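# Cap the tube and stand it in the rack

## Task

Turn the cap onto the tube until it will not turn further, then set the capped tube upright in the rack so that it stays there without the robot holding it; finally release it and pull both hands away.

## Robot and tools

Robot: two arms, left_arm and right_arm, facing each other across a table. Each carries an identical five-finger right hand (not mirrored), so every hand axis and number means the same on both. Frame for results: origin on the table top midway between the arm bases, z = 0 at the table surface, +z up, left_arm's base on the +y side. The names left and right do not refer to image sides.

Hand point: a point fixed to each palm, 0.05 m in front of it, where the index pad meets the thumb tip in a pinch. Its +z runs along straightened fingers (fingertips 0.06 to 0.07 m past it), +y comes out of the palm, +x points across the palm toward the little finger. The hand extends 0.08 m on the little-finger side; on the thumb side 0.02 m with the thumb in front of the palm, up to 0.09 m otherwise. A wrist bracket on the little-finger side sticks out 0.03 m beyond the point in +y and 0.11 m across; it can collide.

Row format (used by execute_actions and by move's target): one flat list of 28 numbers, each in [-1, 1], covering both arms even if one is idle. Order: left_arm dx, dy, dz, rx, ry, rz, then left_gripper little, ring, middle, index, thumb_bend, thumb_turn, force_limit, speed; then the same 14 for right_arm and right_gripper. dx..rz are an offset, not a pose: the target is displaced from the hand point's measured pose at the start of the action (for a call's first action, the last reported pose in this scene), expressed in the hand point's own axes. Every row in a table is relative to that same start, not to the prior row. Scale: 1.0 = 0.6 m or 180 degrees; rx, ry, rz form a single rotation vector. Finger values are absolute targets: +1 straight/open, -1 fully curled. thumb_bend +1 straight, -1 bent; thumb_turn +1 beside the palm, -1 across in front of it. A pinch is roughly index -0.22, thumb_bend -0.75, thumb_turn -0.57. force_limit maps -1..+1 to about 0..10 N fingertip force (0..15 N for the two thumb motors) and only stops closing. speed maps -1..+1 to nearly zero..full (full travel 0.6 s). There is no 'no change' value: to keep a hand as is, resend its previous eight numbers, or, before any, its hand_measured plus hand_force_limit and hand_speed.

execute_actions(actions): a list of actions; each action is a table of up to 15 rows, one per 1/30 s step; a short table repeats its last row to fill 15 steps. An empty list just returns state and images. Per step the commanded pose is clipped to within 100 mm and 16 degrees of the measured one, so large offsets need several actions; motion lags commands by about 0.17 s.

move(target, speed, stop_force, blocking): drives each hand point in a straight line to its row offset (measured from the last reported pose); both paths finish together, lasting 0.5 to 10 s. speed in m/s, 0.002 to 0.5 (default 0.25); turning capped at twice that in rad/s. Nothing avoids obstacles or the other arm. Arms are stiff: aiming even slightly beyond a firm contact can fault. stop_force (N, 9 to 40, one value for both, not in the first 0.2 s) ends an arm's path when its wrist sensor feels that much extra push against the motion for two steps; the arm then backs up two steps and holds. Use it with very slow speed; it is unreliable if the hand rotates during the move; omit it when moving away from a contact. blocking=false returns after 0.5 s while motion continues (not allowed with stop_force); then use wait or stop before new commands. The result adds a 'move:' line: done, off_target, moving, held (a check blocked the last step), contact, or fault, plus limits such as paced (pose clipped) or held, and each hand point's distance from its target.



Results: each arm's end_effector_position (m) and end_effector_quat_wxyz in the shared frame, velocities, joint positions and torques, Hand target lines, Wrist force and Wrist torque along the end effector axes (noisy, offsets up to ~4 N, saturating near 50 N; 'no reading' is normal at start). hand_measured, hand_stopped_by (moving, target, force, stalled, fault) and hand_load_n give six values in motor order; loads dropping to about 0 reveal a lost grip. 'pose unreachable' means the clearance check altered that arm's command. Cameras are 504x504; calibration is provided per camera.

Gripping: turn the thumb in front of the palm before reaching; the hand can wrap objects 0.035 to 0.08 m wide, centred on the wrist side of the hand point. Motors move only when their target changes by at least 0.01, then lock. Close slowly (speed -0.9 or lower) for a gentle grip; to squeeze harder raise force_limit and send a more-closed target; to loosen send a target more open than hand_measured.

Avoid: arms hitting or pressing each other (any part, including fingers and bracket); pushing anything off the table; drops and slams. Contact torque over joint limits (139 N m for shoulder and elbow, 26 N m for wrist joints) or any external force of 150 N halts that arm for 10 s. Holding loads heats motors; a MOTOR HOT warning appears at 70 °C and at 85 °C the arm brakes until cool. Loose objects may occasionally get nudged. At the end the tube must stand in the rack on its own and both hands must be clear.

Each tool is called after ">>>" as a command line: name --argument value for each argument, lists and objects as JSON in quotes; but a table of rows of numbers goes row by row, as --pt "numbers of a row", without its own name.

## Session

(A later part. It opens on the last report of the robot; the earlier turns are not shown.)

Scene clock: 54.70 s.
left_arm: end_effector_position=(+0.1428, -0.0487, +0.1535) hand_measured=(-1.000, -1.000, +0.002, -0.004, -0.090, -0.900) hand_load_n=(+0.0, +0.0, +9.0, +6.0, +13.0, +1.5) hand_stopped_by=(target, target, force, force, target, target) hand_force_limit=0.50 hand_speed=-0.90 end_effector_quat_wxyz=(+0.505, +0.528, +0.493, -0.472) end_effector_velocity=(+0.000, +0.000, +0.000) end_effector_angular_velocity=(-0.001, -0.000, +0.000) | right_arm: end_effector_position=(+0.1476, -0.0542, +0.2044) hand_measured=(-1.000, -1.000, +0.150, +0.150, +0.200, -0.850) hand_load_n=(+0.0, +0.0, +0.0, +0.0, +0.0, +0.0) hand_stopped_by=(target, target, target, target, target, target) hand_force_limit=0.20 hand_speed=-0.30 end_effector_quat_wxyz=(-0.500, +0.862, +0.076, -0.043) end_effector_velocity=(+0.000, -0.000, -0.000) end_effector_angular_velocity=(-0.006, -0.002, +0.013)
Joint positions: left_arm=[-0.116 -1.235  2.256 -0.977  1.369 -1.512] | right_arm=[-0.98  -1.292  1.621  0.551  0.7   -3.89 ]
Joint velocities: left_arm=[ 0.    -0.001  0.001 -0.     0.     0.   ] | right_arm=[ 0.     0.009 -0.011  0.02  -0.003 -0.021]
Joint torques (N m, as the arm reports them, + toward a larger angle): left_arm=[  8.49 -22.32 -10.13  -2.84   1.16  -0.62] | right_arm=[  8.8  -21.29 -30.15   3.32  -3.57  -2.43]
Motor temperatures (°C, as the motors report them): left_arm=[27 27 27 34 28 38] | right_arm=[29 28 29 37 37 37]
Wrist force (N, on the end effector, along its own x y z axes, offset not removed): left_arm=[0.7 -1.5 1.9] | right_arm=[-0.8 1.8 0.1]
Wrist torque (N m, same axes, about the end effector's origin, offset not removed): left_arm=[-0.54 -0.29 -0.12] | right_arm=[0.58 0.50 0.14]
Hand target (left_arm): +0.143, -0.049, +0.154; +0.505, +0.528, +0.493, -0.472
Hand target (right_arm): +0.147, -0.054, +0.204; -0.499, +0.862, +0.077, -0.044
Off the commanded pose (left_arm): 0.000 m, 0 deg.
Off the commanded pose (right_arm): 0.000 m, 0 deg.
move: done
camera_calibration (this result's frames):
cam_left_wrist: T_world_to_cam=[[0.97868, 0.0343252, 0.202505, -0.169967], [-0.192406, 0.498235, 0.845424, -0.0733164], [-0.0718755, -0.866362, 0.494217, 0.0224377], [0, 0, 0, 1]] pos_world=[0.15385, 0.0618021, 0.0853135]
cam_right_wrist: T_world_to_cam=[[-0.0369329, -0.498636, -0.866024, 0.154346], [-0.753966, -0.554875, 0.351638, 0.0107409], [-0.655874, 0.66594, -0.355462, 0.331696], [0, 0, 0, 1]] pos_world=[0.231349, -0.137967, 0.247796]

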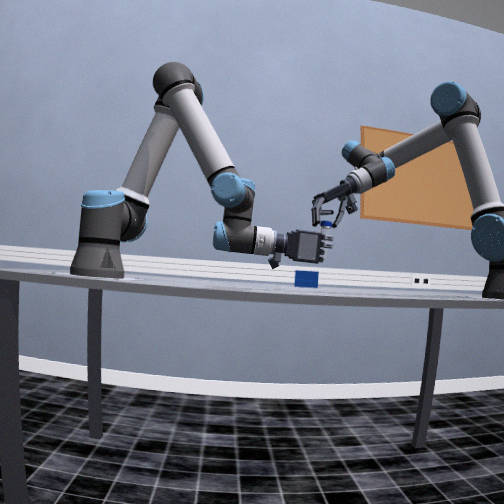

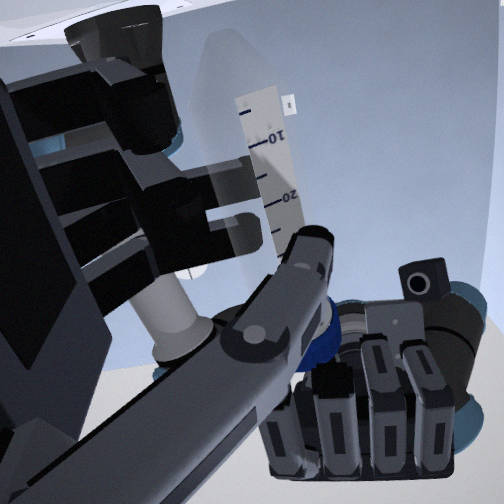

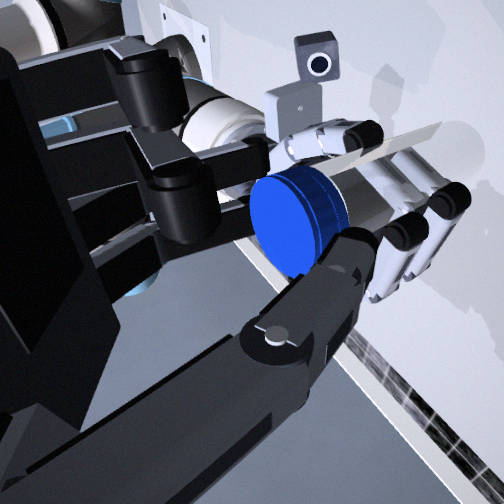

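>>> execute_actions --actions '[[[0,0.0015,0,0,0,0.008,-1,-1,-0.65,-0.65,-0.1,-0.9,0.5,-0.9,0,0.0015,0.0008,0,0,0,-1,-1,0.07,0.07,0,-0.85,-0.5,-0.4]],[[0,0,0,0,0,0,-1,-1,-0.65,-0.65,-0.1,-0.9,0.5,-0.9,0,0,0,0,0,0,-1,-1,-0.7,-0.7,0,-0.85,-0.1,-0.85]]]'

>>> move --target '[0,0,0,0,0,0,-1,-1,-0.65,-0.65,-0.1,-0.9,0.5,-0.9,0.0135,-0.0032,0.0077,0,0.4335,0.249,-1,-1,-0.7,-0.7,0,-0.85,-0.1,-0.85]' --speed 0.3

>>> zoom_image --camera "cam_low" --region '[305,205,345,245]'

Scene clock: 56.07 s.
left_arm: end_effector_position=(+0.1437, -0.0487, +0.1536) hand_measured=(-1.000, -1.000, +0.002, -0.004, -0.090, -0.900) hand_load_n=(+0.0, +0.0, +9.0, +6.0, +13.0, +1.5) hand_stopped_by=(target, target, force, force, target, target) hand_force_limit=0.50 hand_speed=-0.90 end_effector_quat_wxyz=(+0.511, +0.534, +0.486, -0.466) end_effector_velocity=(+0.000, +0.000, -0.000) end_effector_angular_velocity=(+0.001, -0.001, +0.001) | right_arm: end_effector_position=(+0.1476, -0.0542, +0.2034) hand_measured=(-1.000, -1.000, +0.030, +0.022, +0.008, -0.850) hand_load_n=(+0.0, +0.0, +4.0, +5.0, +7.5, +1.0) hand_stopped_by=(target, target, force, force, target, target) hand_force_limit=-0.10 hand_speed=-0.85 end_effector_quat_wxyz=(-0.500, +0.862, +0.076, -0.043) end_effector_velocity=(-0.000, -0.000, -0.000) end_effector_angular_velocity=(-0.001, +0.002, -0.000)
Joint positions: left_arm=[-0.111 -1.231  2.256 -0.981  1.374 -1.487] | right_arm=[-0.981 -1.292  1.623  0.549  0.7   -3.89 ]
Joint velocities: left_arm=[ 0.     0.001 -0.     0.    -0.     0.   ] | right_arm=[-0.     0.    -0.     0.001 -0.     0.001]
Joint torques (N m, as the arm reports them, + toward a larger angle): left_arm=[  8.14 -18.71  -7.35  -1.7    0.52  -0.63] | right_arm=[ -8.48 -34.23  -9.67   0.24   1.36   1.78]
Motor temperatures (°C, as the motors report them): left_arm=[27 27 27 34 28 38] | right_arm=[29 28 29 37 37 37]
Wrist force (N, on the end effector, along its own x y z axes, offset not removed): left_arm=[2.1 0.1 2.4] | right_arm=[0.7 -5.3 -0.3]
Wrist torque (N m, same axes, about the end effector's origin, offset not removed): left_arm=[-0.40 -0.44 -0.03] | right_arm=[-0.60 -0.25 -0.02]
Hand target (left_arm): +0.144, -0.049, +0.154; +0.511, +0.534, +0.486, -0.466
Hand target (right_arm): +0.148, -0.054, +0.203; -0.500, +0.862, +0.076, -0.043
Off the commanded pose (left_arm): 0.000 m, 0 deg.
Off the commanded pose (right_arm): 0.000 m, 0 deg.
camera_calibration (this result's frames):
cam_left_wrist: T_world_to_cam=[[0.973373, 0.0332783, 0.226799, -0.173877], [-0.212849, 0.498493, 0.840357, -0.0694829], [-0.085092, -0.866255, 0.492303, 0.0246571], [0, 0, 0, 1]] pos_world=[0.156556, 0.0617824, 0.0856869]
cam_right_wrist: T_world_to_cam=[[-0.0369743, -0.498689, -0.865992, 0.153423], [-0.753933, -0.55487, 0.351717, 0.011073], [-0.655911, 0.665904, -0.355462, 0.331347], [0, 0, 0, 1]] pos_world=[0.231355, -0.137991, 0.246749]

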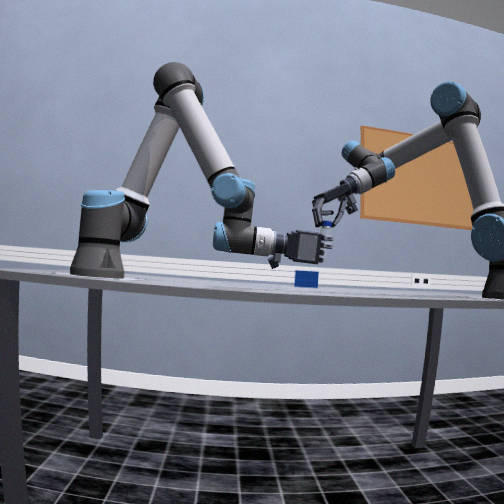

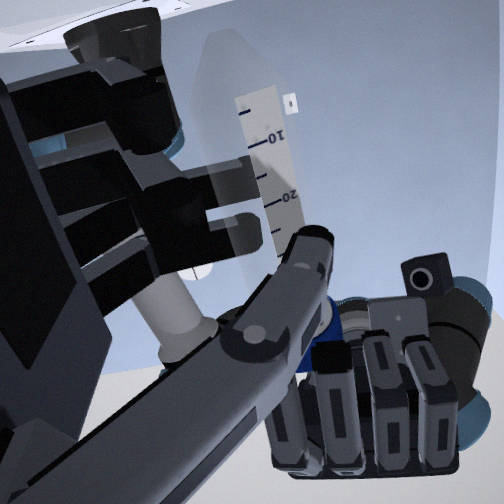

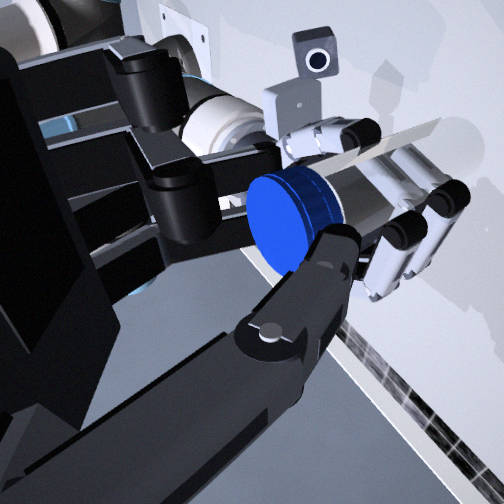

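Scene clock: 59.33 s.
left_arm: end_effector_position=(+0.1437, -0.0487, +0.1536) hand_measured=(-1.000, -1.000, +0.002, -0.004, -0.090, -0.900) hand_load_n=(+0.0, +0.0, +5.5, +7.5, +11.5, -0.5) hand_stopped_by=(target, target, force, force, target, target) hand_force_limit=0.50 hand_speed=-0.90 end_effector_quat_wxyz=(+0.511, +0.534, +0.486, -0.466) end_effector_velocity=(-0.000, -0.000, +0.001) end_effector_angular_velocity=(-0.002, +0.001, -0.000) | right_arm: end_effector_position=(+0.1544, -0.0478, +0.2028) hand_measured=(-1.000, -1.000, +0.030, +0.022, +0.008, -0.850) hand_load_n=(+0.0, +0.0, +2.5, +6.5, +5.0, -1.0) hand_stopped_by=(target, target, force, force, target, target) hand_force_limit=-0.10 hand_speed=-0.85 end_effector_quat_wxyz=(+0.385, -0.663, +0.556, -0.321) end_effector_velocity=(+0.000, -0.000, -0.000) end_effector_angular_velocity=(-0.004, +0.005, -0.013)
Joint positions: left_arm=[-0.111 -1.231  2.256 -0.981  1.374 -1.487] | right_arm=[-0.37  -1.173  1.465  0.61   2.454 -2.366]
Joint velocities: left_arm=[-0.    -0.002 -0.    -0.     0.    -0.   ] | right_arm=[ 0.002  0.01  -0.012  0.023  0.006  0.021]
Joint torques (N m, as the arm reports them, + toward a larger angle): left_arm=[  7.58 -18.2   -9.    -1.49   0.57  -1.14] | right_arm=[  8.92 -22.7  -29.59   3.37   2.96   2.23]
Motor temperatures (°C, as the motors report them): left_arm=[27 27 27 34 28 38] | right_arm=[29 28 29 37 37 37]
Wrist force (N, on the end effector, along its own x y z axes, offset not removed): left_arm=[6.7 -2.1 2.0] | right_arm=[-0.6 -8.2 -5.3]
Wrist torque (N m, same axes, about the end effector's origin, offset not removed): left_arm=[-0.49 -0.23 -0.01] | right_arm=[-0.50 0.29 -0.23]
Hand target (left_arm): +0.144, -0.049, +0.154; +0.511, +0.534, +0.486, -0.466
Hand target (right_arm): +0.154, -0.048, +0.203; -0.384, +0.663, -0.556, +0.321
Off the commanded pose (left_arm): 0.000 m, 0 deg.
Off the commanded pose (right_arm): 0.000 m, 0 deg.
move: done
camera_calibration (this result's frames):
cam_left_wrist: T_world_to_cam=[[0.973373, 0.0332776, 0.2268, -0.173877], [-0.21285, 0.498489, 0.840359, -0.0694811], [-0.0850922, -0.866257, 0.492299, 0.0246591], [0, 0, 0, 1]] pos_world=[0.156556, 0.0617828, 0.0856847]
cam_right_wrist: T_world_to_cam=[[-0.500367, 0.0382304, -0.864969, 0.253406], [-0.555387, 0.752234, 0.354528, 0.051258], [0.664213, 0.657786, -0.35516, 0.127082], [0, 0, 0, 1]] pos_world=[0.0708545, -0.131839, 0.24615]

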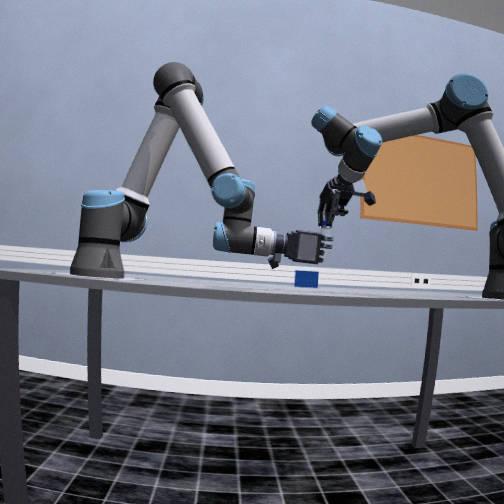

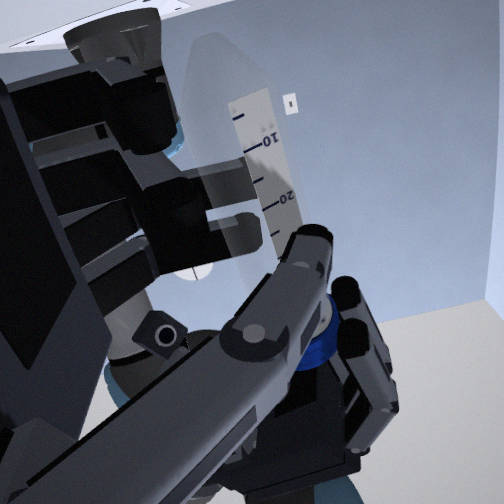

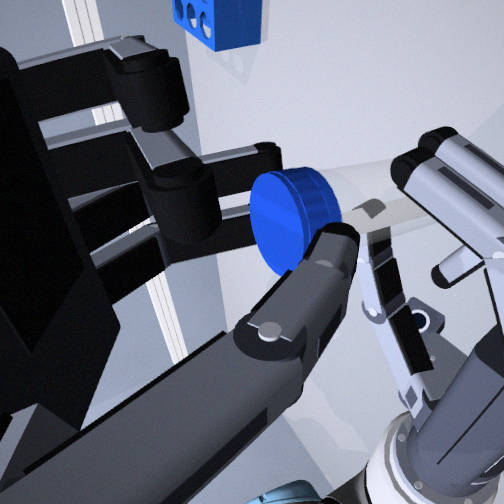

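Region (305, 205, 345, 245) of cam_low's 504x504 image, scaled by 12.600, with more detail than that image has.

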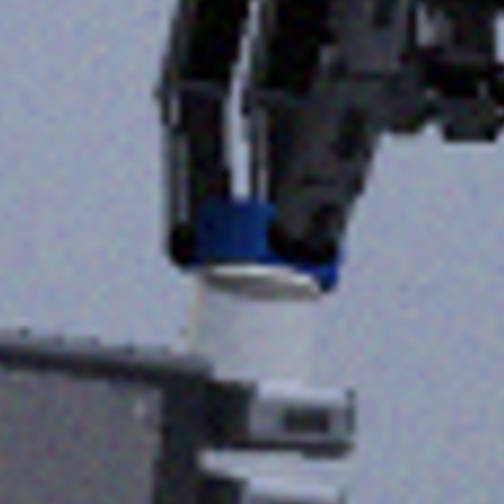

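>>> execute_actions --actions '[[[0,0,0,0,0,0,-1,-1,-0.7,-0.7,-0.1,-0.9,0.5,-0.9,0,0,0,0,0,0,-1,-1,0.15,0.15,0.2,-0.85,0.2,-0.3]]]'

>>> move --target '[0,0.002,0,0,0,0.012,-1,-1,-0.7,-0.7,-0.1,-0.9,0.5,-0.9,0.0083,0.0067,-0.0117,0,-0.4335,-0.249,-1,-1,0.15,0.15,0.2,-0.85,0.2,-0.3]' --speed 0.45

>>> execute_actions --actions '[[[0,0,0,0,0,0,-1,-1,-0.7,-0.7,-0.1,-0.9,0.5,-0.9,0,0,0,0,0,0,-1,-1,0.07,0.07,0,-0.85,-0.5,-0.4]],[[0,0,0,0,0,0,-1,-1,-0.7,-0.7,-0.1,-0.9,0.5,-0.9,0,0,0,0,0,0,-1,-1,-0.7,-0.7,0,-0.85,0.1,-0.85]]]'

>>> move --target '[0,0,0,0,0,0,-1,-1,-0.7,-0.7,-0.1,-0.9,0.5,-0.9,0.0135,-0.0036,0.008,0,0.4335,0.249,-1,-1,-0.7,-0.7,0,-0.85,0.1,-0.85]' --speed 0.3

>>> zoom_image --camera "cam_low" --region '[305,205,345,245]'

Scene clock: 60.37 s.
left_arm: end_effector_position=(+0.1437, -0.0487, +0.1536) hand_measured=(-1.000, -1.000, -0.008, -0.008, -0.090, -0.900) hand_load_n=(+0.0, +0.0, +7.5, +7.5, +12.5, +0.5) hand_stopped_by=(target, target, force, force, target, target) hand_force_limit=0.50 hand_speed=-0.90 end_effector_quat_wxyz=(+0.511, +0.534, +0.486, -0.466) end_effector_velocity=(-0.000, -0.000, +0.000) end_effector_angular_velocity=(-0.001, +0.001, -0.000) | right_arm: end_effector_position=(+0.1544, -0.0478, +0.2028) hand_measured=(-1.000, -1.000, +0.150, +0.150, +0.200, -0.850) hand_load_n=(+0.0, +0.0, +0.0, +0.0, +0.0, +0.0) hand_stopped_by=(target, target, target, target, target, target) hand_force_limit=0.20 hand_speed=-0.30 end_effector_quat_wxyz=(+0.385, -0.663, +0.556, -0.321) end_effector_velocity=(+0.000, -0.000, +0.000) end_effector_angular_velocity=(+0.000, -0.000, -0.001)
Joint positions: left_arm=[-0.111 -1.231  2.256 -0.981  1.374 -1.487] | right_arm=[-0.37  -1.173  1.465  0.61   2.454 -2.366]
Joint velocities: left_arm=[-0. -0. -0.  0.  0. -0.] | right_arm=[-0. -0.  0. -0.  0.  0.]
Joint torques (N m, as the arm reports them, + toward a larger angle): left_arm=[  7.47 -19.91  -8.37  -1.53   0.53  -1.03] | right_arm=[-11.5  -42.17  -6.59  -0.4   -1.69  -2.48]
Motor temperatures (°C, as the motors report them): left_arm=[27 27 27 34 28 38] | right_arm=[29 28 29 37 37 37]
Wrist force (N, on the end effector, along its own x y z axes, offset not removed): left_arm=[-0.5 -0.4 1.8] | right_arm=[-0.5 1.3 -0.7]
Wrist torque (N m, same axes, about the end effector's origin, offset not removed): left_arm=[-0.38 -0.17 -0.15] | right_arm=[0.14 0.34 0.30]
Hand target (left_arm): +0.144, -0.049, +0.154; +0.511, +0.534, +0.486, -0.466
Hand target (right_arm): +0.154, -0.048, +0.203; -0.385, +0.663, -0.556, +0.321
Off the commanded pose (left_arm): 0.000 m, 0 deg.
Off the commanded pose (right_arm): 0.000 m, 0 deg.
camera_calibration (this result's frames):
cam_left_wrist: T_world_to_cam=[[0.973373, 0.033277, 0.2268, -0.173877], [-0.21285, 0.498488, 0.84036, -0.0694804], [-0.0850926, -0.866258, 0.492297, 0.0246598], [0, 0, 0, 1]] pos_world=[0.156556, 0.0617829, 0.0856839]
cam_right_wrist: T_world_to_cam=[[-0.500387, 0.0381854, -0.86496, 0.253374], [-0.555379, 0.752252, 0.354501, 0.0512594], [0.664204, 0.657768, -0.355209, 0.127084], [0, 0, 0, 1]] pos_world=[0.0708434, -0.131827, 0.246128]

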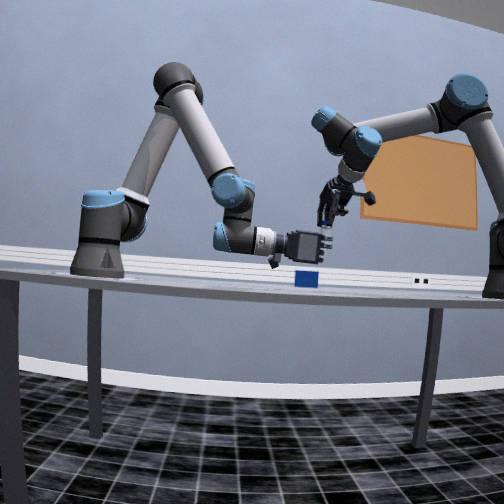

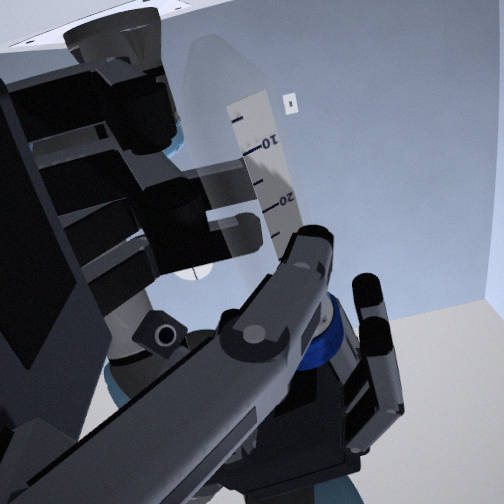

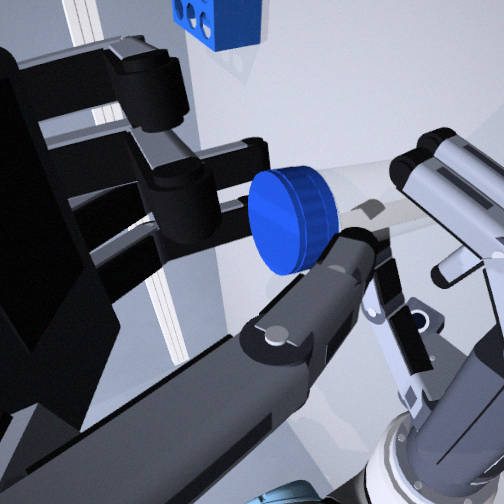

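Scene clock: 62.83 s.
left_arm: end_effector_position=(+0.1449, -0.0487, +0.1537) hand_measured=(-1.000, -1.000, -0.008, -0.008, -0.090, -0.900) hand_load_n=(+0.0, +0.0, +7.5, +7.5, +12.5, +0.5) hand_stopped_by=(target, target, force, force, target, target) hand_force_limit=0.50 hand_speed=-0.90 end_effector_quat_wxyz=(+0.520, +0.543, +0.476, -0.456) end_effector_velocity=(-0.000, +0.000, +0.000) end_effector_angular_velocity=(-0.000, -0.001, -0.000) | right_arm: end_effector_position=(+0.1477, -0.0542, +0.2028) hand_measured=(-1.000, -1.000, +0.150, +0.150, +0.200, -0.850) hand_load_n=(+0.0, +0.0, +0.0, +0.0, +0.0, +0.0) hand_stopped_by=(target, target, target, target, target, target) hand_force_limit=0.20 hand_speed=-0.30 end_effector_quat_wxyz=(-0.500, +0.861, +0.076, -0.043) end_effector_velocity=(+0.000, -0.000, -0.000) end_effector_angular_velocity=(-0.007, +0.002, +0.011)
Joint positions: left_arm=[-0.104 -1.225  2.256 -0.986  1.381 -1.449] | right_arm=[-0.981 -1.292  1.625  0.546  0.699 -3.89 ]
Joint velocities: left_arm=[-0.    -0.001  0.    -0.     0.     0.001] | right_arm=[-0.     0.01  -0.011  0.02  -0.004 -0.017]
Joint torques (N m, as the arm reports them, + toward a larger angle): left_arm=[ 11.02 -14.85 -22.22  -3.37   1.34   2.54] | right_arm=[  9.01 -21.34 -30.49   3.01  -3.65  -2.3 ]
Motor temperatures (°C, as the motors report them): left_arm=[27 27 27 34 28 38] | right_arm=[29 28 29 37 37 37]
Wrist force (N, on the end effector, along its own x y z axes, offset not removed): left_arm=[1.4 -1.3 0.4] | right_arm=[-0.9 4.0 -3.3]
Wrist torque (N m, same axes, about the end effector's origin, offset not removed): left_arm=[-0.47 -0.37 -0.03] | right_arm=[0.95 0.48 0.07]
Hand target (left_arm): +0.145, -0.049, +0.154; +0.520, +0.543, +0.476, -0.456
Hand target (right_arm): +0.148, -0.054, +0.203; -0.500, +0.862, +0.077, -0.043
Off the commanded pose (left_arm): 0.000 m, 0 deg.
Off the commanded pose (right_arm): 0.000 m, 0 deg.
move: done
camera_calibration (this result's frames):
cam_left_wrist: T_world_to_cam=[[0.964187, 0.0316757, 0.263325, -0.179435], [-0.243547, 0.498858, 0.831761, -0.0635298], [-0.105015, -0.866105, 0.488707, 0.0281777], [0, 0, 0, 1]] pos_world=[0.160496, 0.0617809, 0.0863207]
cam_right_wrist: T_world_to_cam=[[-0.0364853, -0.497707, -0.866578, 0.153045], [-0.754197, -0.555201, 0.350626, 0.0115773], [-0.655634, 0.666363, -0.355112, 0.331157], [0, 0, 0, 1]] pos_world=[0.231433, -0.138072, 0.246164]

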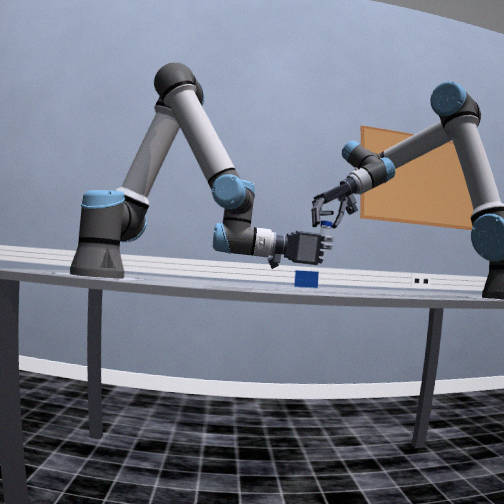

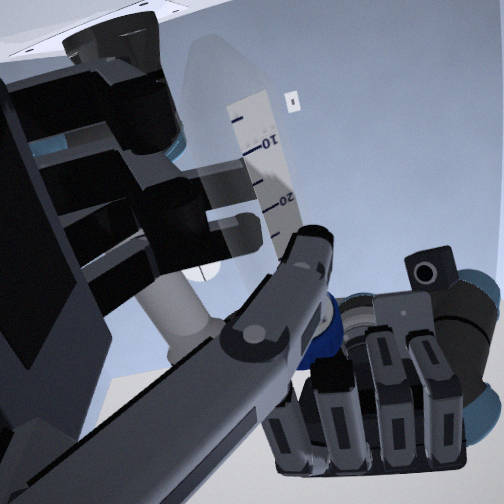

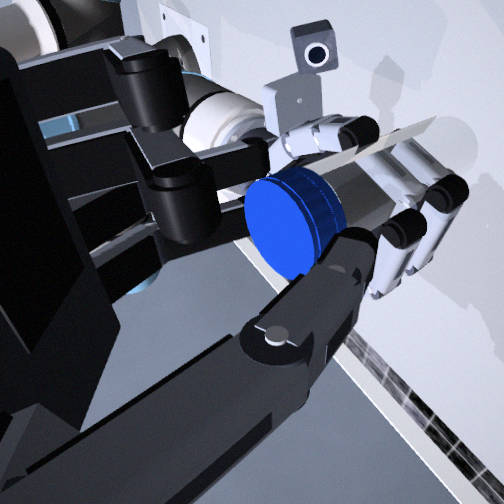

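Scene clock: 63.83 s.
left_arm: end_effector_position=(+0.1449, -0.0487, +0.1537) hand_measured=(-1.000, -1.000, -0.008, -0.008, -0.090, -0.900) hand_load_n=(+0.0, +0.0, +7.5, +7.5, +12.5, +0.0) hand_stopped_by=(target, target, force, force, target, target) hand_force_limit=0.50 hand_speed=-0.90 end_effector_quat_wxyz=(+0.520, +0.543, +0.476, -0.456) end_effector_velocity=(+0.000, +0.000, -0.000) end_effector_angular_velocity=(+0.001, -0.000, +0.001) | right_arm: end_effector_position=(+0.1477, -0.0542, +0.2028) hand_measured=(-1.000, -1.000, +0.024, +0.022, +0.010, -0.850) hand_load_n=(+0.0, +0.0, +6.5, +5.5, +9.5, +1.5) hand_stopped_by=(target, target, force, force, target, target) hand_force_limit=0.10 hand_speed=-0.85 end_effector_quat_wxyz=(-0.500, +0.861, +0.076, -0.043) end_effector_velocity=(-0.000, +0.000, -0.000) end_effector_angular_velocity=(-0.000, +0.001, -0.000)
Joint positions: left_arm=[-0.104 -1.225  2.256 -0.986  1.381 -1.449] | right_arm=[-0.981 -1.292  1.625  0.546  0.699 -3.89 ]
Joint velocities: left_arm=[ 0.001  0.     0.     0.    -0.     0.   ] | right_arm=[ 0.     0.001  0.    -0.    -0.     0.001]
Joint torques (N m, as the arm reports them, + toward a larger angle): left_arm=[ 11.31 -15.99 -23.05  -2.72   1.17   2.44] | right_arm=[  5.52 -35.73  -9.25   0.12  -0.17   2.1 ]
Motor temperatures (°C, as the motors report them): left_arm=[27 27 27 34 28 38] | right_arm=[29 28 29 37 37 37]
Wrist force (N, on the end effector, along its own x y z axes, offset not removed): left_arm=[1.7 -1.6 1.5] | right_arm=[0.7 0.7 -5.1]
Wrist torque (N m, same axes, about the end effector's origin, offset not removed): left_arm=[-0.53 -0.32 -0.13] | right_arm=[0.77 -0.02 0.22]
Hand target (left_arm): +0.145, -0.049, +0.154; +0.520, +0.543, +0.476, -0.456
Hand target (right_arm): +0.148, -0.054, +0.203; -0.500, +0.861, +0.076, -0.043
Off the commanded pose (left_arm): 0.000 m, 0 deg.
Off the commanded pose (right_arm): 0.000 m, 0 deg.
camera_calibration (this result's frames):
cam_left_wrist: T_world_to_cam=[[0.964184, 0.031677, 0.263334, -0.179436], [-0.243555, 0.498863, 0.831755, -0.0635258], [-0.10502, -0.866102, 0.488711, 0.0281779], [0, 0, 0, 1]] pos_world=[0.160497, 0.0617796, 0.0863188]
cam_right_wrist: T_world_to_cam=[[-0.0364973, -0.497715, -0.866572, 0.153034], [-0.754165, -0.555225, 0.350657, 0.0115726], [-0.65567, 0.666336, -0.355095, 0.331141], [0, 0, 0, 1]] pos_world=[0.231432, -0.138059, 0.246143]

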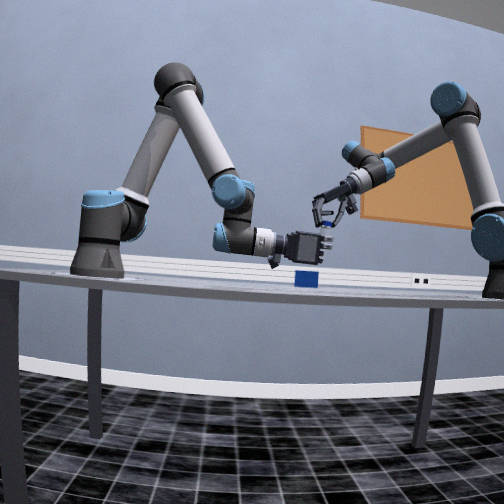

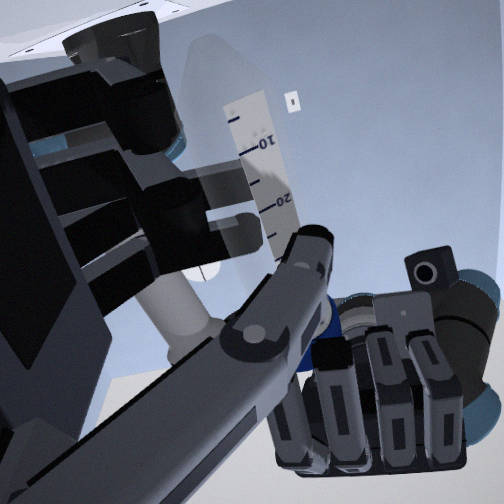

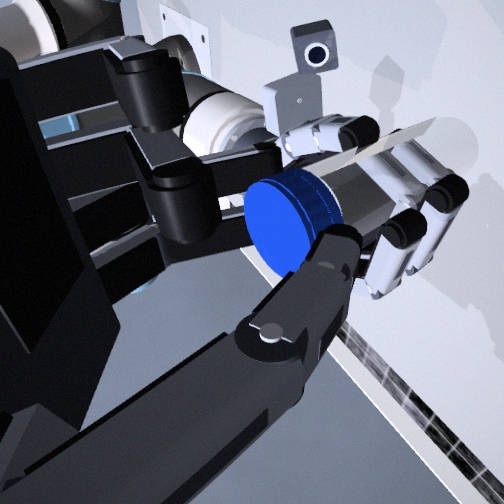

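Scene clock: 67.10 s.
left_arm: end_effector_position=(+0.1449, -0.0487, +0.1537) hand_measured=(-1.000, -1.000, -0.008, -0.008, -0.090, -0.900) hand_load_n=(+0.0, +0.0, +7.5, +6.5, +13.0, -1.0) hand_stopped_by=(target, target, force, force, target, target) hand_force_limit=0.50 hand_speed=-0.90 end_effector_quat_wxyz=(+0.520, +0.543, +0.476, -0.456) end_effector_velocity=(-0.001, -0.000, +0.001) end_effector_angular_velocity=(-0.001, +0.000, -0.001) | right_arm: end_effector_position=(+0.1545, -0.0476, +0.2024) hand_measured=(-1.000, -1.000, +0.024, +0.022, +0.010, -0.850) hand_load_n=(+0.0, +0.0, +4.5, +6.0, +6.0, +0.0) hand_stopped_by=(target, target, force, force, target, target) hand_force_limit=0.10 hand_speed=-0.85 end_effector_quat_wxyz=(+0.385, -0.663, +0.556, -0.321) end_effector_velocity=(+0.000, +0.000, -0.000) end_effector_angular_velocity=(-0.002, +0.004, -0.013)
Joint positions: left_arm=[-0.104 -1.225  2.256 -0.986  1.381 -1.449] | right_arm=[-0.37  -1.172  1.466  0.608  2.454 -2.366]
Joint velocities: left_arm=[-0.001 -0.001 -0.     0.    -0.     0.   ] | right_arm=[ 0.002  0.01  -0.012  0.022  0.006  0.022]
Joint torques (N m, as the arm reports them, + toward a larger angle): left_arm=[  5.8  -20.67  -6.35  -4.    -0.7   -0.57] | right_arm=[ 10.4  -21.63 -26.75   3.49   3.19   2.2 ]
Motor temperatures (°C, as the motors report them): left_arm=[27 27 27 34 28 38] | right_arm=[29 28 29 37 37 37]
Wrist force (N, on the end effector, along its own x y z axes, offset not removed): left_arm=[8.7 -2.2 2.0] | right_arm=[-5.2 -13.6 -7.2]
Wrist torque (N m, same axes, about the end effector's origin, offset not removed): left_arm=[-0.52 -0.23 -0.13] | right_arm=[-1.20 1.09 -0.43]
Hand target (left_arm): +0.145, -0.049, +0.154; +0.520, +0.543, +0.476, -0.456
Hand target (right_arm): +0.154, -0.048, +0.202; -0.385, +0.663, -0.556, +0.321
Off the commanded pose (left_arm): 0.000 m, 0 deg.
Off the commanded pose (right_arm): 0.000 m, 0 deg.
move: done
camera_calibration (this result's frames):
cam_left_wrist: T_world_to_cam=[[0.964176, 0.0316539, 0.263366, -0.179436], [-0.243576, 0.498826, 0.831771, -0.0635111], [-0.105045, -0.866124, 0.488666, 0.0282053], [0, 0, 0, 1]] pos_world=[0.160501, 0.0617901, 0.0863011]
cam_right_wrist: T_world_to_cam=[[-0.499862, 0.0392297, -0.865216, 0.253074], [-0.555555, 0.751862, 0.355051, 0.0511527], [0.664452, 0.658152, -0.354033, 0.126473], [0, 0, 0, 1]] pos_world=[0.0708849, -0.131626, 0.245578]

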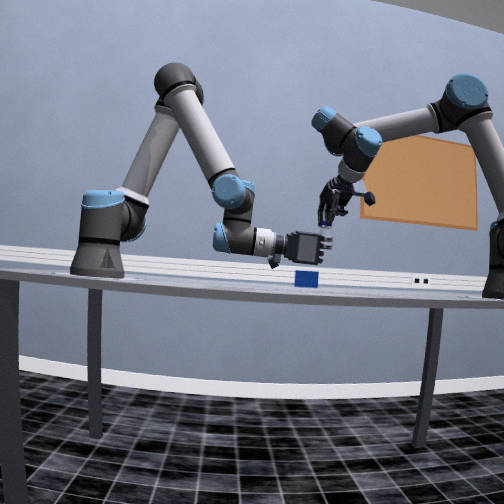

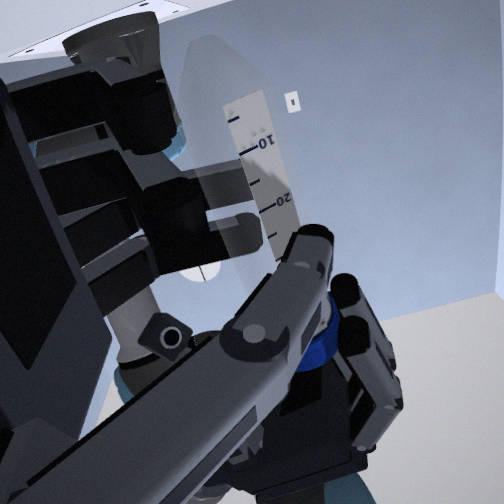

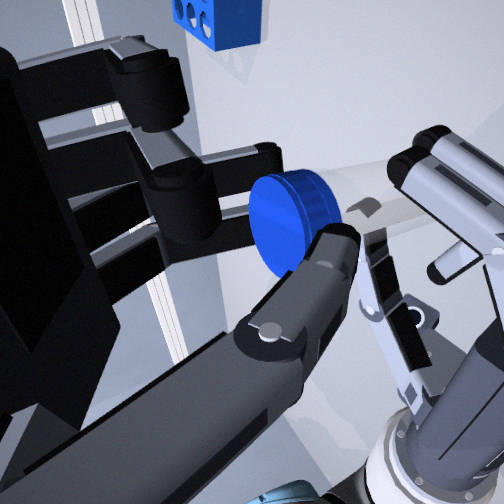

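Region (305, 205, 345, 245) of cam_low's 504x504 image, scaled by 12.600, with more detail than that image has.

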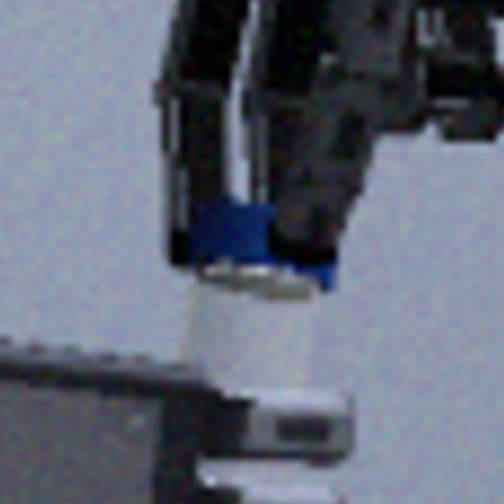

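>>> execute_actions --actions '[[[0,0,0,0,0,0,-1,-1,-0.7,-0.7,-0.1,-0.9,0.5,-0.9,0,0,0,0,0,0,-1,-1,0.15,0.15,0.2,-0.85,0.2,-0.3]]]'

>>> move --target '[0,0,0,0,0,0,-1,-1,-0.7,-0.7,-0.1,-0.9,0.5,-0.9,0.0088,0.0068,-0.0118,0,-0.4335,-0.249,-1,-1,0.15,0.15,0.2,-0.85,0.2,-0.3]' --speed 0.45

>>> execute_actions --actions '[[[0,0,0,0,0,0,-1,-1,-0.7,-0.7,-0.1,-0.9,0.5,-0.9,0,0,0,0,0,0,-1,-1,0.07,0.07,0,-0.85,-0.5,-0.4]],[[0,0,0,0,0,0,-1,-1,-0.7,-0.7,-0.1,-0.9,0.5,-0.9,0,0,0,0,0,0,-1,-1,-0.7,-0.7,0,-0.85,0.2,-0.85]]]'

>>> move --target '[0,0,0,0,0,0,-1,-1,-0.7,-0.7,-0.1,-0.9,0.5,-0.9,0.006,-0.0027,0.005,0,0.2168,0.1245,-1,-1,-0.7,-0.7,0,-0.85,0.2,-0.85]' --speed 0.3

Scene clock: 67.90 s.
left_arm: end_effector_position=(+0.1449, -0.0487, +0.1537) hand_measured=(-1.000, -1.000, -0.008, -0.008, -0.090, -0.900) hand_load_n=(+0.0, +0.0, +7.0, +7.5, +12.5, +0.5) hand_stopped_by=(target, target, force, force, target, target) hand_force_limit=0.50 hand_speed=-0.90 end_effector_quat_wxyz=(+0.520, +0.543, +0.476, -0.456) end_effector_velocity=(+0.001, +0.000, -0.001) end_effector_angular_velocity=(+0.002, -0.001, +0.001) | right_arm: end_effector_position=(+0.1545, -0.0476, +0.2023) hand_measured=(-1.000, -1.000, +0.150, +0.150, +0.200, -0.850) hand_load_n=(+0.0, +0.0, +0.0, +0.0, +0.0, +0.0) hand_stopped_by=(target, target, target, target, target, target) hand_force_limit=0.20 hand_speed=-0.30 end_effector_quat_wxyz=(+0.385, -0.663, +0.556, -0.321) end_effector_velocity=(-0.000, +0.000, -0.000) end_effector_angular_velocity=(+0.001, +0.000, -0.000)
Joint positions: left_arm=[-0.104 -1.225  2.256 -0.986  1.381 -1.449] | right_arm=[-0.37  -1.172  1.465  0.608  2.454 -2.366]
Joint velocities: left_arm=[ 0.001  0.002 -0.     0.    -0.     0.   ] | right_arm=[ 0.001  0.001  0.    -0.001  0.     0.002]
Joint torques (N m, as the arm reports them, + toward a larger angle): left_arm=[  7.42 -22.27  -8.87  -0.69  -0.97  -1.06] | right_arm=[ -9.92 -41.79  -6.05  -0.44  -1.54  -2.32]
Motor temperatures (°C, as the motors report them): left_arm=[27 27 27 34 28 38] | right_arm=[29 28 29 37 37 37]
Wrist force (N, on the end effector, along its own x y z axes, offset not removed): left_arm=[0.7 -0.8 1.8] | right_arm=[3.7 0.0 -1.8]
Wrist torque (N m, same axes, about the end effector's origin, offset not removed): left_arm=[-0.42 -0.31 -0.09] | right_arm=[0.08 -0.18 0.31]
Hand target (left_arm): +0.145, -0.049, +0.154; +0.520, +0.543, +0.476, -0.456
Hand target (right_arm): +0.155, -0.048, +0.202; -0.385, +0.663, -0.556, +0.321
Off the commanded pose (left_arm): 0.000 m, 0 deg.
Off the commanded pose (right_arm): 0.000 m, 0 deg.
camera_calibration (this result's frames):
cam_left_wrist: T_world_to_cam=[[0.964179, 0.0316694, 0.263353, -0.179436], [-0.243567, 0.498874, 0.831745, -0.0635156], [-0.105039, -0.866096, 0.488718, 0.0281876], [0, 0, 0, 1]] pos_world=[0.160499, 0.061782, 0.0863081]
cam_right_wrist: T_world_to_cam=[[-0.499882, 0.0391812, -0.865207, 0.253041], [-0.555548, 0.751881, 0.355023, 0.0511552], [0.664443, 0.658133, -0.354085, 0.126476], [0, 0, 0, 1]] pos_world=[0.0708738, -0.131615, 0.245554]

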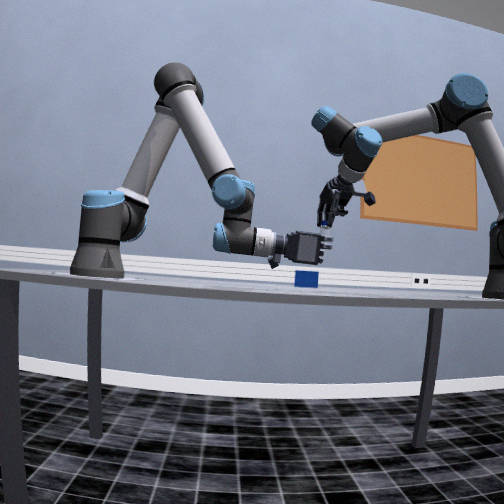

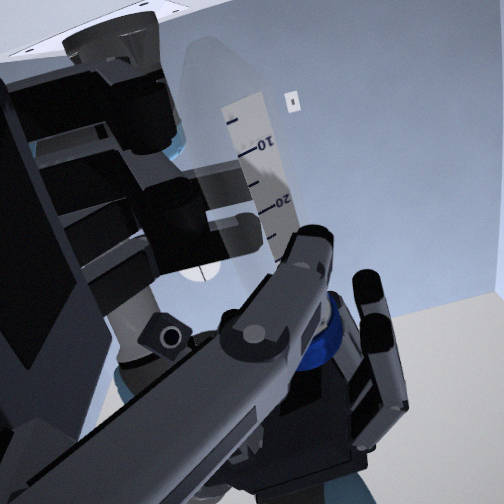

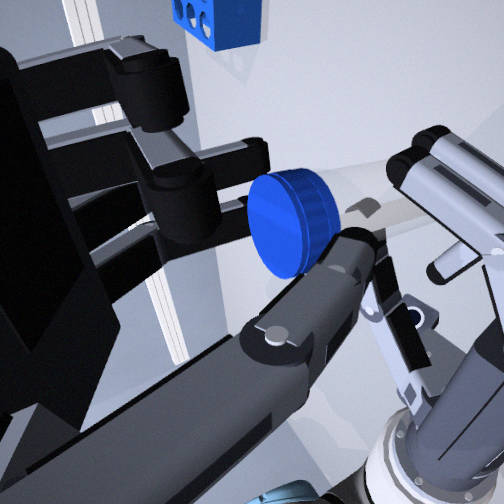

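Scene clock: 70.37 s.
left_arm: end_effector_position=(+0.1449, -0.0487, +0.1537) hand_measured=(-1.000, -1.000, -0.008, -0.008, -0.090, -0.900) hand_load_n=(+0.0, +0.0, +7.0, +7.5, +12.5, +0.5) hand_stopped_by=(target, target, force, force, target, target) hand_force_limit=0.50 hand_speed=-0.90 end_effector_quat_wxyz=(+0.520, +0.543, +0.476, -0.456) end_effector_velocity=(-0.000, -0.000, +0.000) end_effector_angular_velocity=(-0.000, +0.000, -0.001) | right_arm: end_effector_position=(+0.1477, -0.0543, +0.2024) hand_measured=(-1.000, -1.000, +0.150, +0.150, +0.200, -0.850) hand_load_n=(+0.0, +0.0, +0.0, +0.0, +0.0, +0.0) hand_stopped_by=(target, target, target, target, target, target) hand_force_limit=0.20 hand_speed=-0.30 end_effector_quat_wxyz=(-0.501, +0.861, +0.076, -0.043) end_effector_velocity=(-0.000, -0.000, +0.000) end_effector_angular_velocity=(-0.005, -0.001, +0.013)
Joint positions: left_arm=[-0.104 -1.225  2.256 -0.986  1.381 -1.449] | right_arm=[-0.981 -1.292  1.627  0.543  0.699 -3.89 ]
Joint velocities: left_arm=[-0.001 -0.001  0.     0.    -0.    -0.   ] | right_arm=[ 0.     0.008 -0.011  0.02  -0.005 -0.02 ]
Joint torques (N m, as the arm reports them, + toward a larger angle): left_arm=[  6.91 -21.5   -8.17   0.11  -0.92  -1.04] | right_arm=[  8.86 -22.57 -30.56   3.24  -3.65  -2.33]
Motor temperatures (°C, as the motors report them): left_arm=[27 27 27 34 28 38] | right_arm=[29 28 29 37 37 37]
Wrist force (N, on the end effector, along its own x y z axes, offset not removed): left_arm=[1.4 -0.8 0.9] | right_arm=[1.6 -2.4 0.2]
Wrist torque (N m, same axes, about the end effector's origin, offset not removed): left_arm=[-0.43 -0.45 0.07] | right_arm=[-0.41 0.01 0.26]
Hand target (left_arm): +0.145, -0.049, +0.154; +0.520, +0.543, +0.476, -0.456
Hand target (right_arm): +0.148, -0.054, +0.202; -0.500, +0.861, +0.077, -0.043
Off the commanded pose (left_arm): 0.000 m, 0 deg.
Off the commanded pose (right_arm): 0.000 m, 0 deg.
move: done
camera_calibration (this result's frames):
cam_left_wrist: T_world_to_cam=[[0.964179, 0.0316694, 0.263354, -0.179436], [-0.243567, 0.498874, 0.831745, -0.0635156], [-0.105039, -0.866096, 0.488718, 0.0281876], [0, 0, 0, 1]] pos_world=[0.160499, 0.0617821, 0.0863082]
cam_right_wrist: T_world_to_cam=[[-0.0360062, -0.496731, -0.867157, 0.152716], [-0.754429, -0.555556, 0.349563, 0.011965], [-0.655393, 0.666795, -0.354745, 0.330961], [0, 0, 0, 1]] pos_world=[0.231435, -0.138177, 0.245653]

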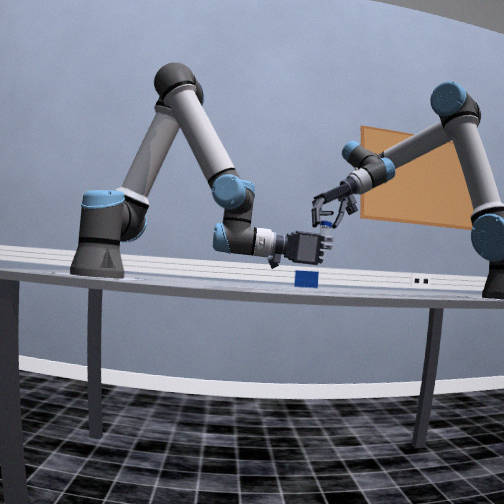

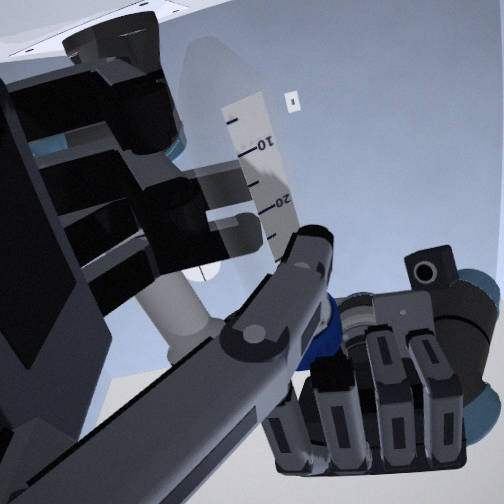

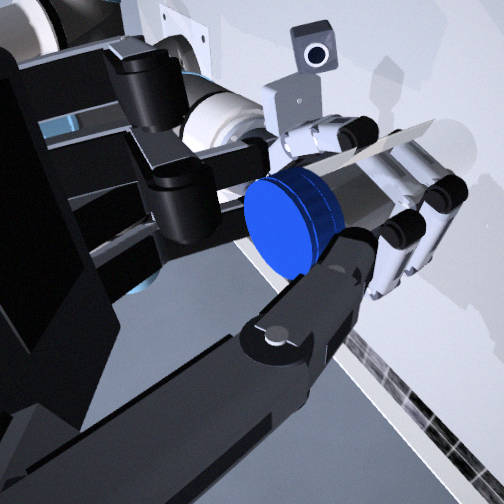

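Scene clock: 71.37 s.
left_arm: end_effector_position=(+0.1449, -0.0487, +0.1537) hand_measured=(-1.000, -1.000, -0.008, -0.008, -0.090, -0.900) hand_load_n=(+0.0, +0.0, +7.0, +8.0, +12.5, +1.0) hand_stopped_by=(target, target, force, force, target, target) hand_force_limit=0.50 hand_speed=-0.90 end_effector_quat_wxyz=(+0.520, +0.543, +0.476, -0.456) end_effector_velocity=(-0.000, -0.000, -0.001) end_effector_angular_velocity=(+0.001, -0.000, -0.000) | right_arm: end_effector_position=(+0.1477, -0.0543, +0.2023) hand_measured=(-1.000, -1.000, +0.024, +0.016, +0.010, -0.850) hand_load_n=(+0.0, +0.0, +6.0, +7.5, +10.5, +1.0) hand_stopped_by=(target, target, force, force, target, target) hand_force_limit=0.20 hand_speed=-0.85 end_effector_quat_wxyz=(-0.501, +0.861, +0.076, -0.043) end_effector_velocity=(+0.000, -0.000, +0.001) end_effector_angular_velocity=(+0.000, +0.001, -0.002)
Joint positions: left_arm=[-0.104 -1.225  2.256 -0.986  1.381 -1.449] | right_arm=[-0.981 -1.292  1.627  0.543  0.699 -3.89 ]
Joint velocities: left_arm=[-0.     0.001  0.     0.    -0.     0.   ] | right_arm=[-0.001 -0.001 -0.     0.    -0.     0.002]
Joint torques (N m, as the arm reports them, + toward a larger angle): left_arm=[  7.32 -21.67  -8.71   0.01  -0.83  -1.37] | right_arm=[  5.1  -34.8   -8.95   0.17  -0.23   2.08]
Motor temperatures (°C, as the motors report them): left_arm=[27 27 27 34 28 38] | right_arm=[29 28 29 37 37 37]
Wrist force (N, on the end effector, along its own x y z axes, offset not removed): left_arm=[1.6 -3.5 3.9] | right_arm=[-1.5 -2.2 -4.1]
Wrist torque (N m, same axes, about the end effector's origin, offset not removed): left_arm=[-0.88 -0.24 -0.19] | right_arm=[0.39 0.55 -0.10]
Hand target (left_arm): +0.145, -0.049, +0.154; +0.520, +0.543, +0.476, -0.456
Hand target (right_arm): +0.148, -0.054, +0.202; -0.501, +0.861, +0.076, -0.043
Off the commanded pose (left_arm): 0.000 m, 0 deg.
Off the commanded pose (right_arm): 0.000 m, 0 deg.
camera_calibration (this result's frames):
cam_left_wrist: T_world_to_cam=[[0.964179, 0.0316692, 0.263353, -0.179436], [-0.243567, 0.498874, 0.831745, -0.0635156], [-0.105039, -0.866096, 0.488718, 0.0281877], [0, 0, 0, 1]] pos_world=[0.160499, 0.0617821, 0.0863081]
cam_right_wrist: T_world_to_cam=[[-0.0360172, -0.496739, -0.867153, 0.152705], [-0.754396, -0.555582, 0.349593, 0.0119607], [-0.65543, 0.666768, -0.354727, 0.330945], [0, 0, 0, 1]] pos_world=[0.231435, -0.138164, 0.245632]

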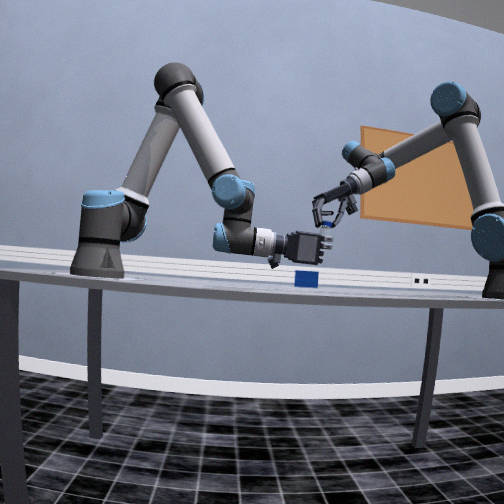

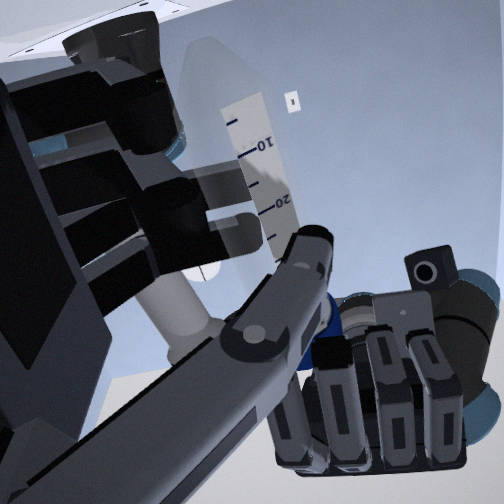

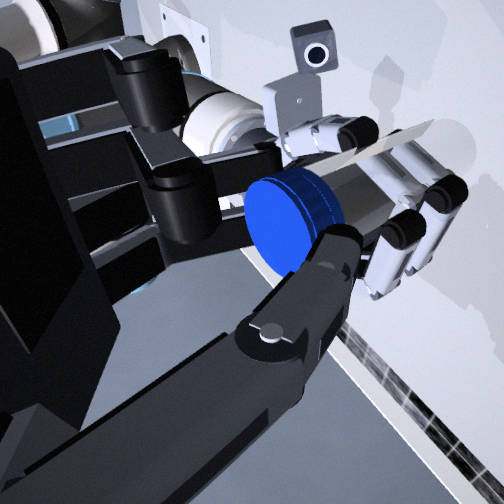

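Scene clock: 73.27 s.
left_arm: end_effector_position=(+0.1449, -0.0487, +0.1537) hand_measured=(-1.000, -1.000, -0.008, -0.008, -0.090, -0.900) hand_load_n=(+0.0, +0.0, +6.0, +8.5, +12.5, +2.0) hand_stopped_by=(target, target, force, force, target, target) hand_force_limit=0.50 hand_speed=-0.90 end_effector_quat_wxyz=(+0.520, +0.543, +0.476, -0.456) end_effector_velocity=(-0.000, -0.000, -0.001) end_effector_angular_velocity=(+0.001, -0.001, -0.000) | right_arm: end_effector_position=(+0.1506, -0.0502, +0.2025) hand_measured=(-1.000, -1.000, +0.024, +0.016, +0.010, -0.850) hand_load_n=(+0.0, +0.0, +5.5, +8.0, +9.0, +1.0) hand_stopped_by=(target, target, force, force, target, target) hand_force_limit=0.20 hand_speed=-0.85 end_effector_quat_wxyz=(+0.480, -0.825, +0.259, -0.150) end_effector_velocity=(+0.000, +0.001, -0.000) end_effector_angular_velocity=(-0.002, -0.001, -0.010)
Joint positions: left_arm=[-0.104 -1.225  2.256 -0.986  1.381 -1.449] | right_arm=[-0.692 -1.487  1.8    0.204  1.565 -3.144]
Joint velocities: left_arm=[-0.     0.001 -0.     0.    -0.     0.   ] | right_arm=[ 0.007  0.003 -0.003  0.001  0.015  0.006]
Joint torques (N m, as the arm reports them, + toward a larger angle): left_arm=[  7.18 -21.83  -8.43  -0.15  -1.04  -1.18] | right_arm=[  9.07 -13.8  -30.89   2.22   2.89   2.21]
Motor temperatures (°C, as the motors report them): left_arm=[27 27 27 34 28 38] | right_arm=[29 28 29 37 37 37]
Wrist force (N, on the end effector, along its own x y z axes, offset not removed): left_arm=[3.1 -0.1 4.5] | right_arm=[-7.0 0.5 -4.7]
Wrist torque (N m, same axes, about the end effector's origin, offset not removed): left_arm=[-0.35 -0.45 0.07] | right_arm=[0.77 1.26 -0.28]
Hand target (left_arm): +0.145, -0.049, +0.154; +0.520, +0.543, +0.476, -0.456
Hand target (right_arm): +0.151, -0.050, +0.202; -0.480, +0.825, -0.260, +0.151
Off the commanded pose (left_arm): 0.000 m, 0 deg.
Off the commanded pose (right_arm): 0.000 m, 0 deg.
move: done
camera_calibration (this result's frames):
cam_left_wrist: T_world_to_cam=[[0.964179, 0.0316688, 0.263354, -0.179436], [-0.243567, 0.498873, 0.831746, -0.0635156], [-0.10504, -0.866096, 0.488716, 0.028188], [0, 0, 0, 1]] pos_world=[0.160499, 0.0617823, 0.086308]
cam_right_wrist: T_world_to_cam=[[-0.378648, -0.324097, -0.866941, 0.215186], [-0.925521, 0.138674, 0.352391, 0.0763601], [0.00601309, 0.935805, -0.352468, 0.24366], [0, 0, 0, 1]] pos_world=[0.150688, -0.168866, 0.245528]

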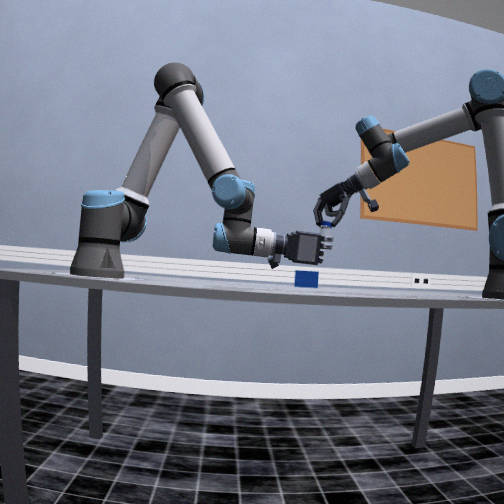

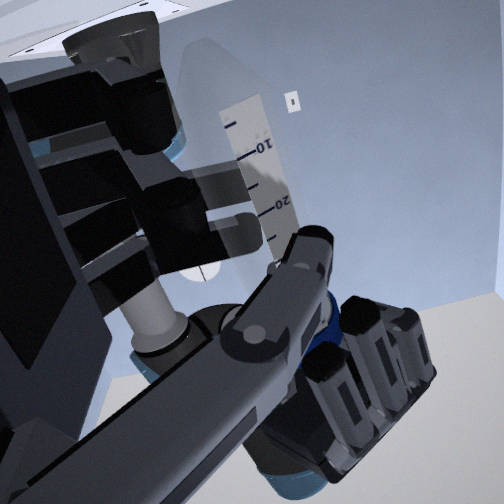

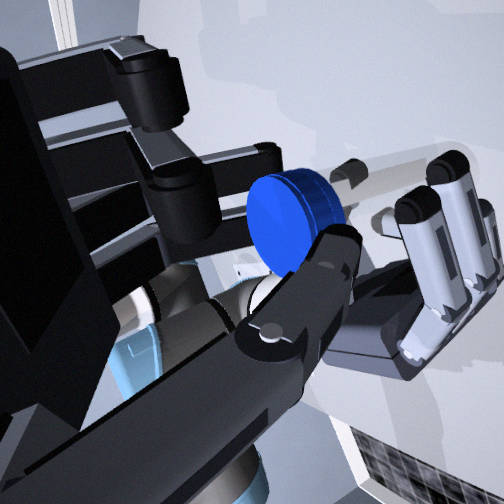

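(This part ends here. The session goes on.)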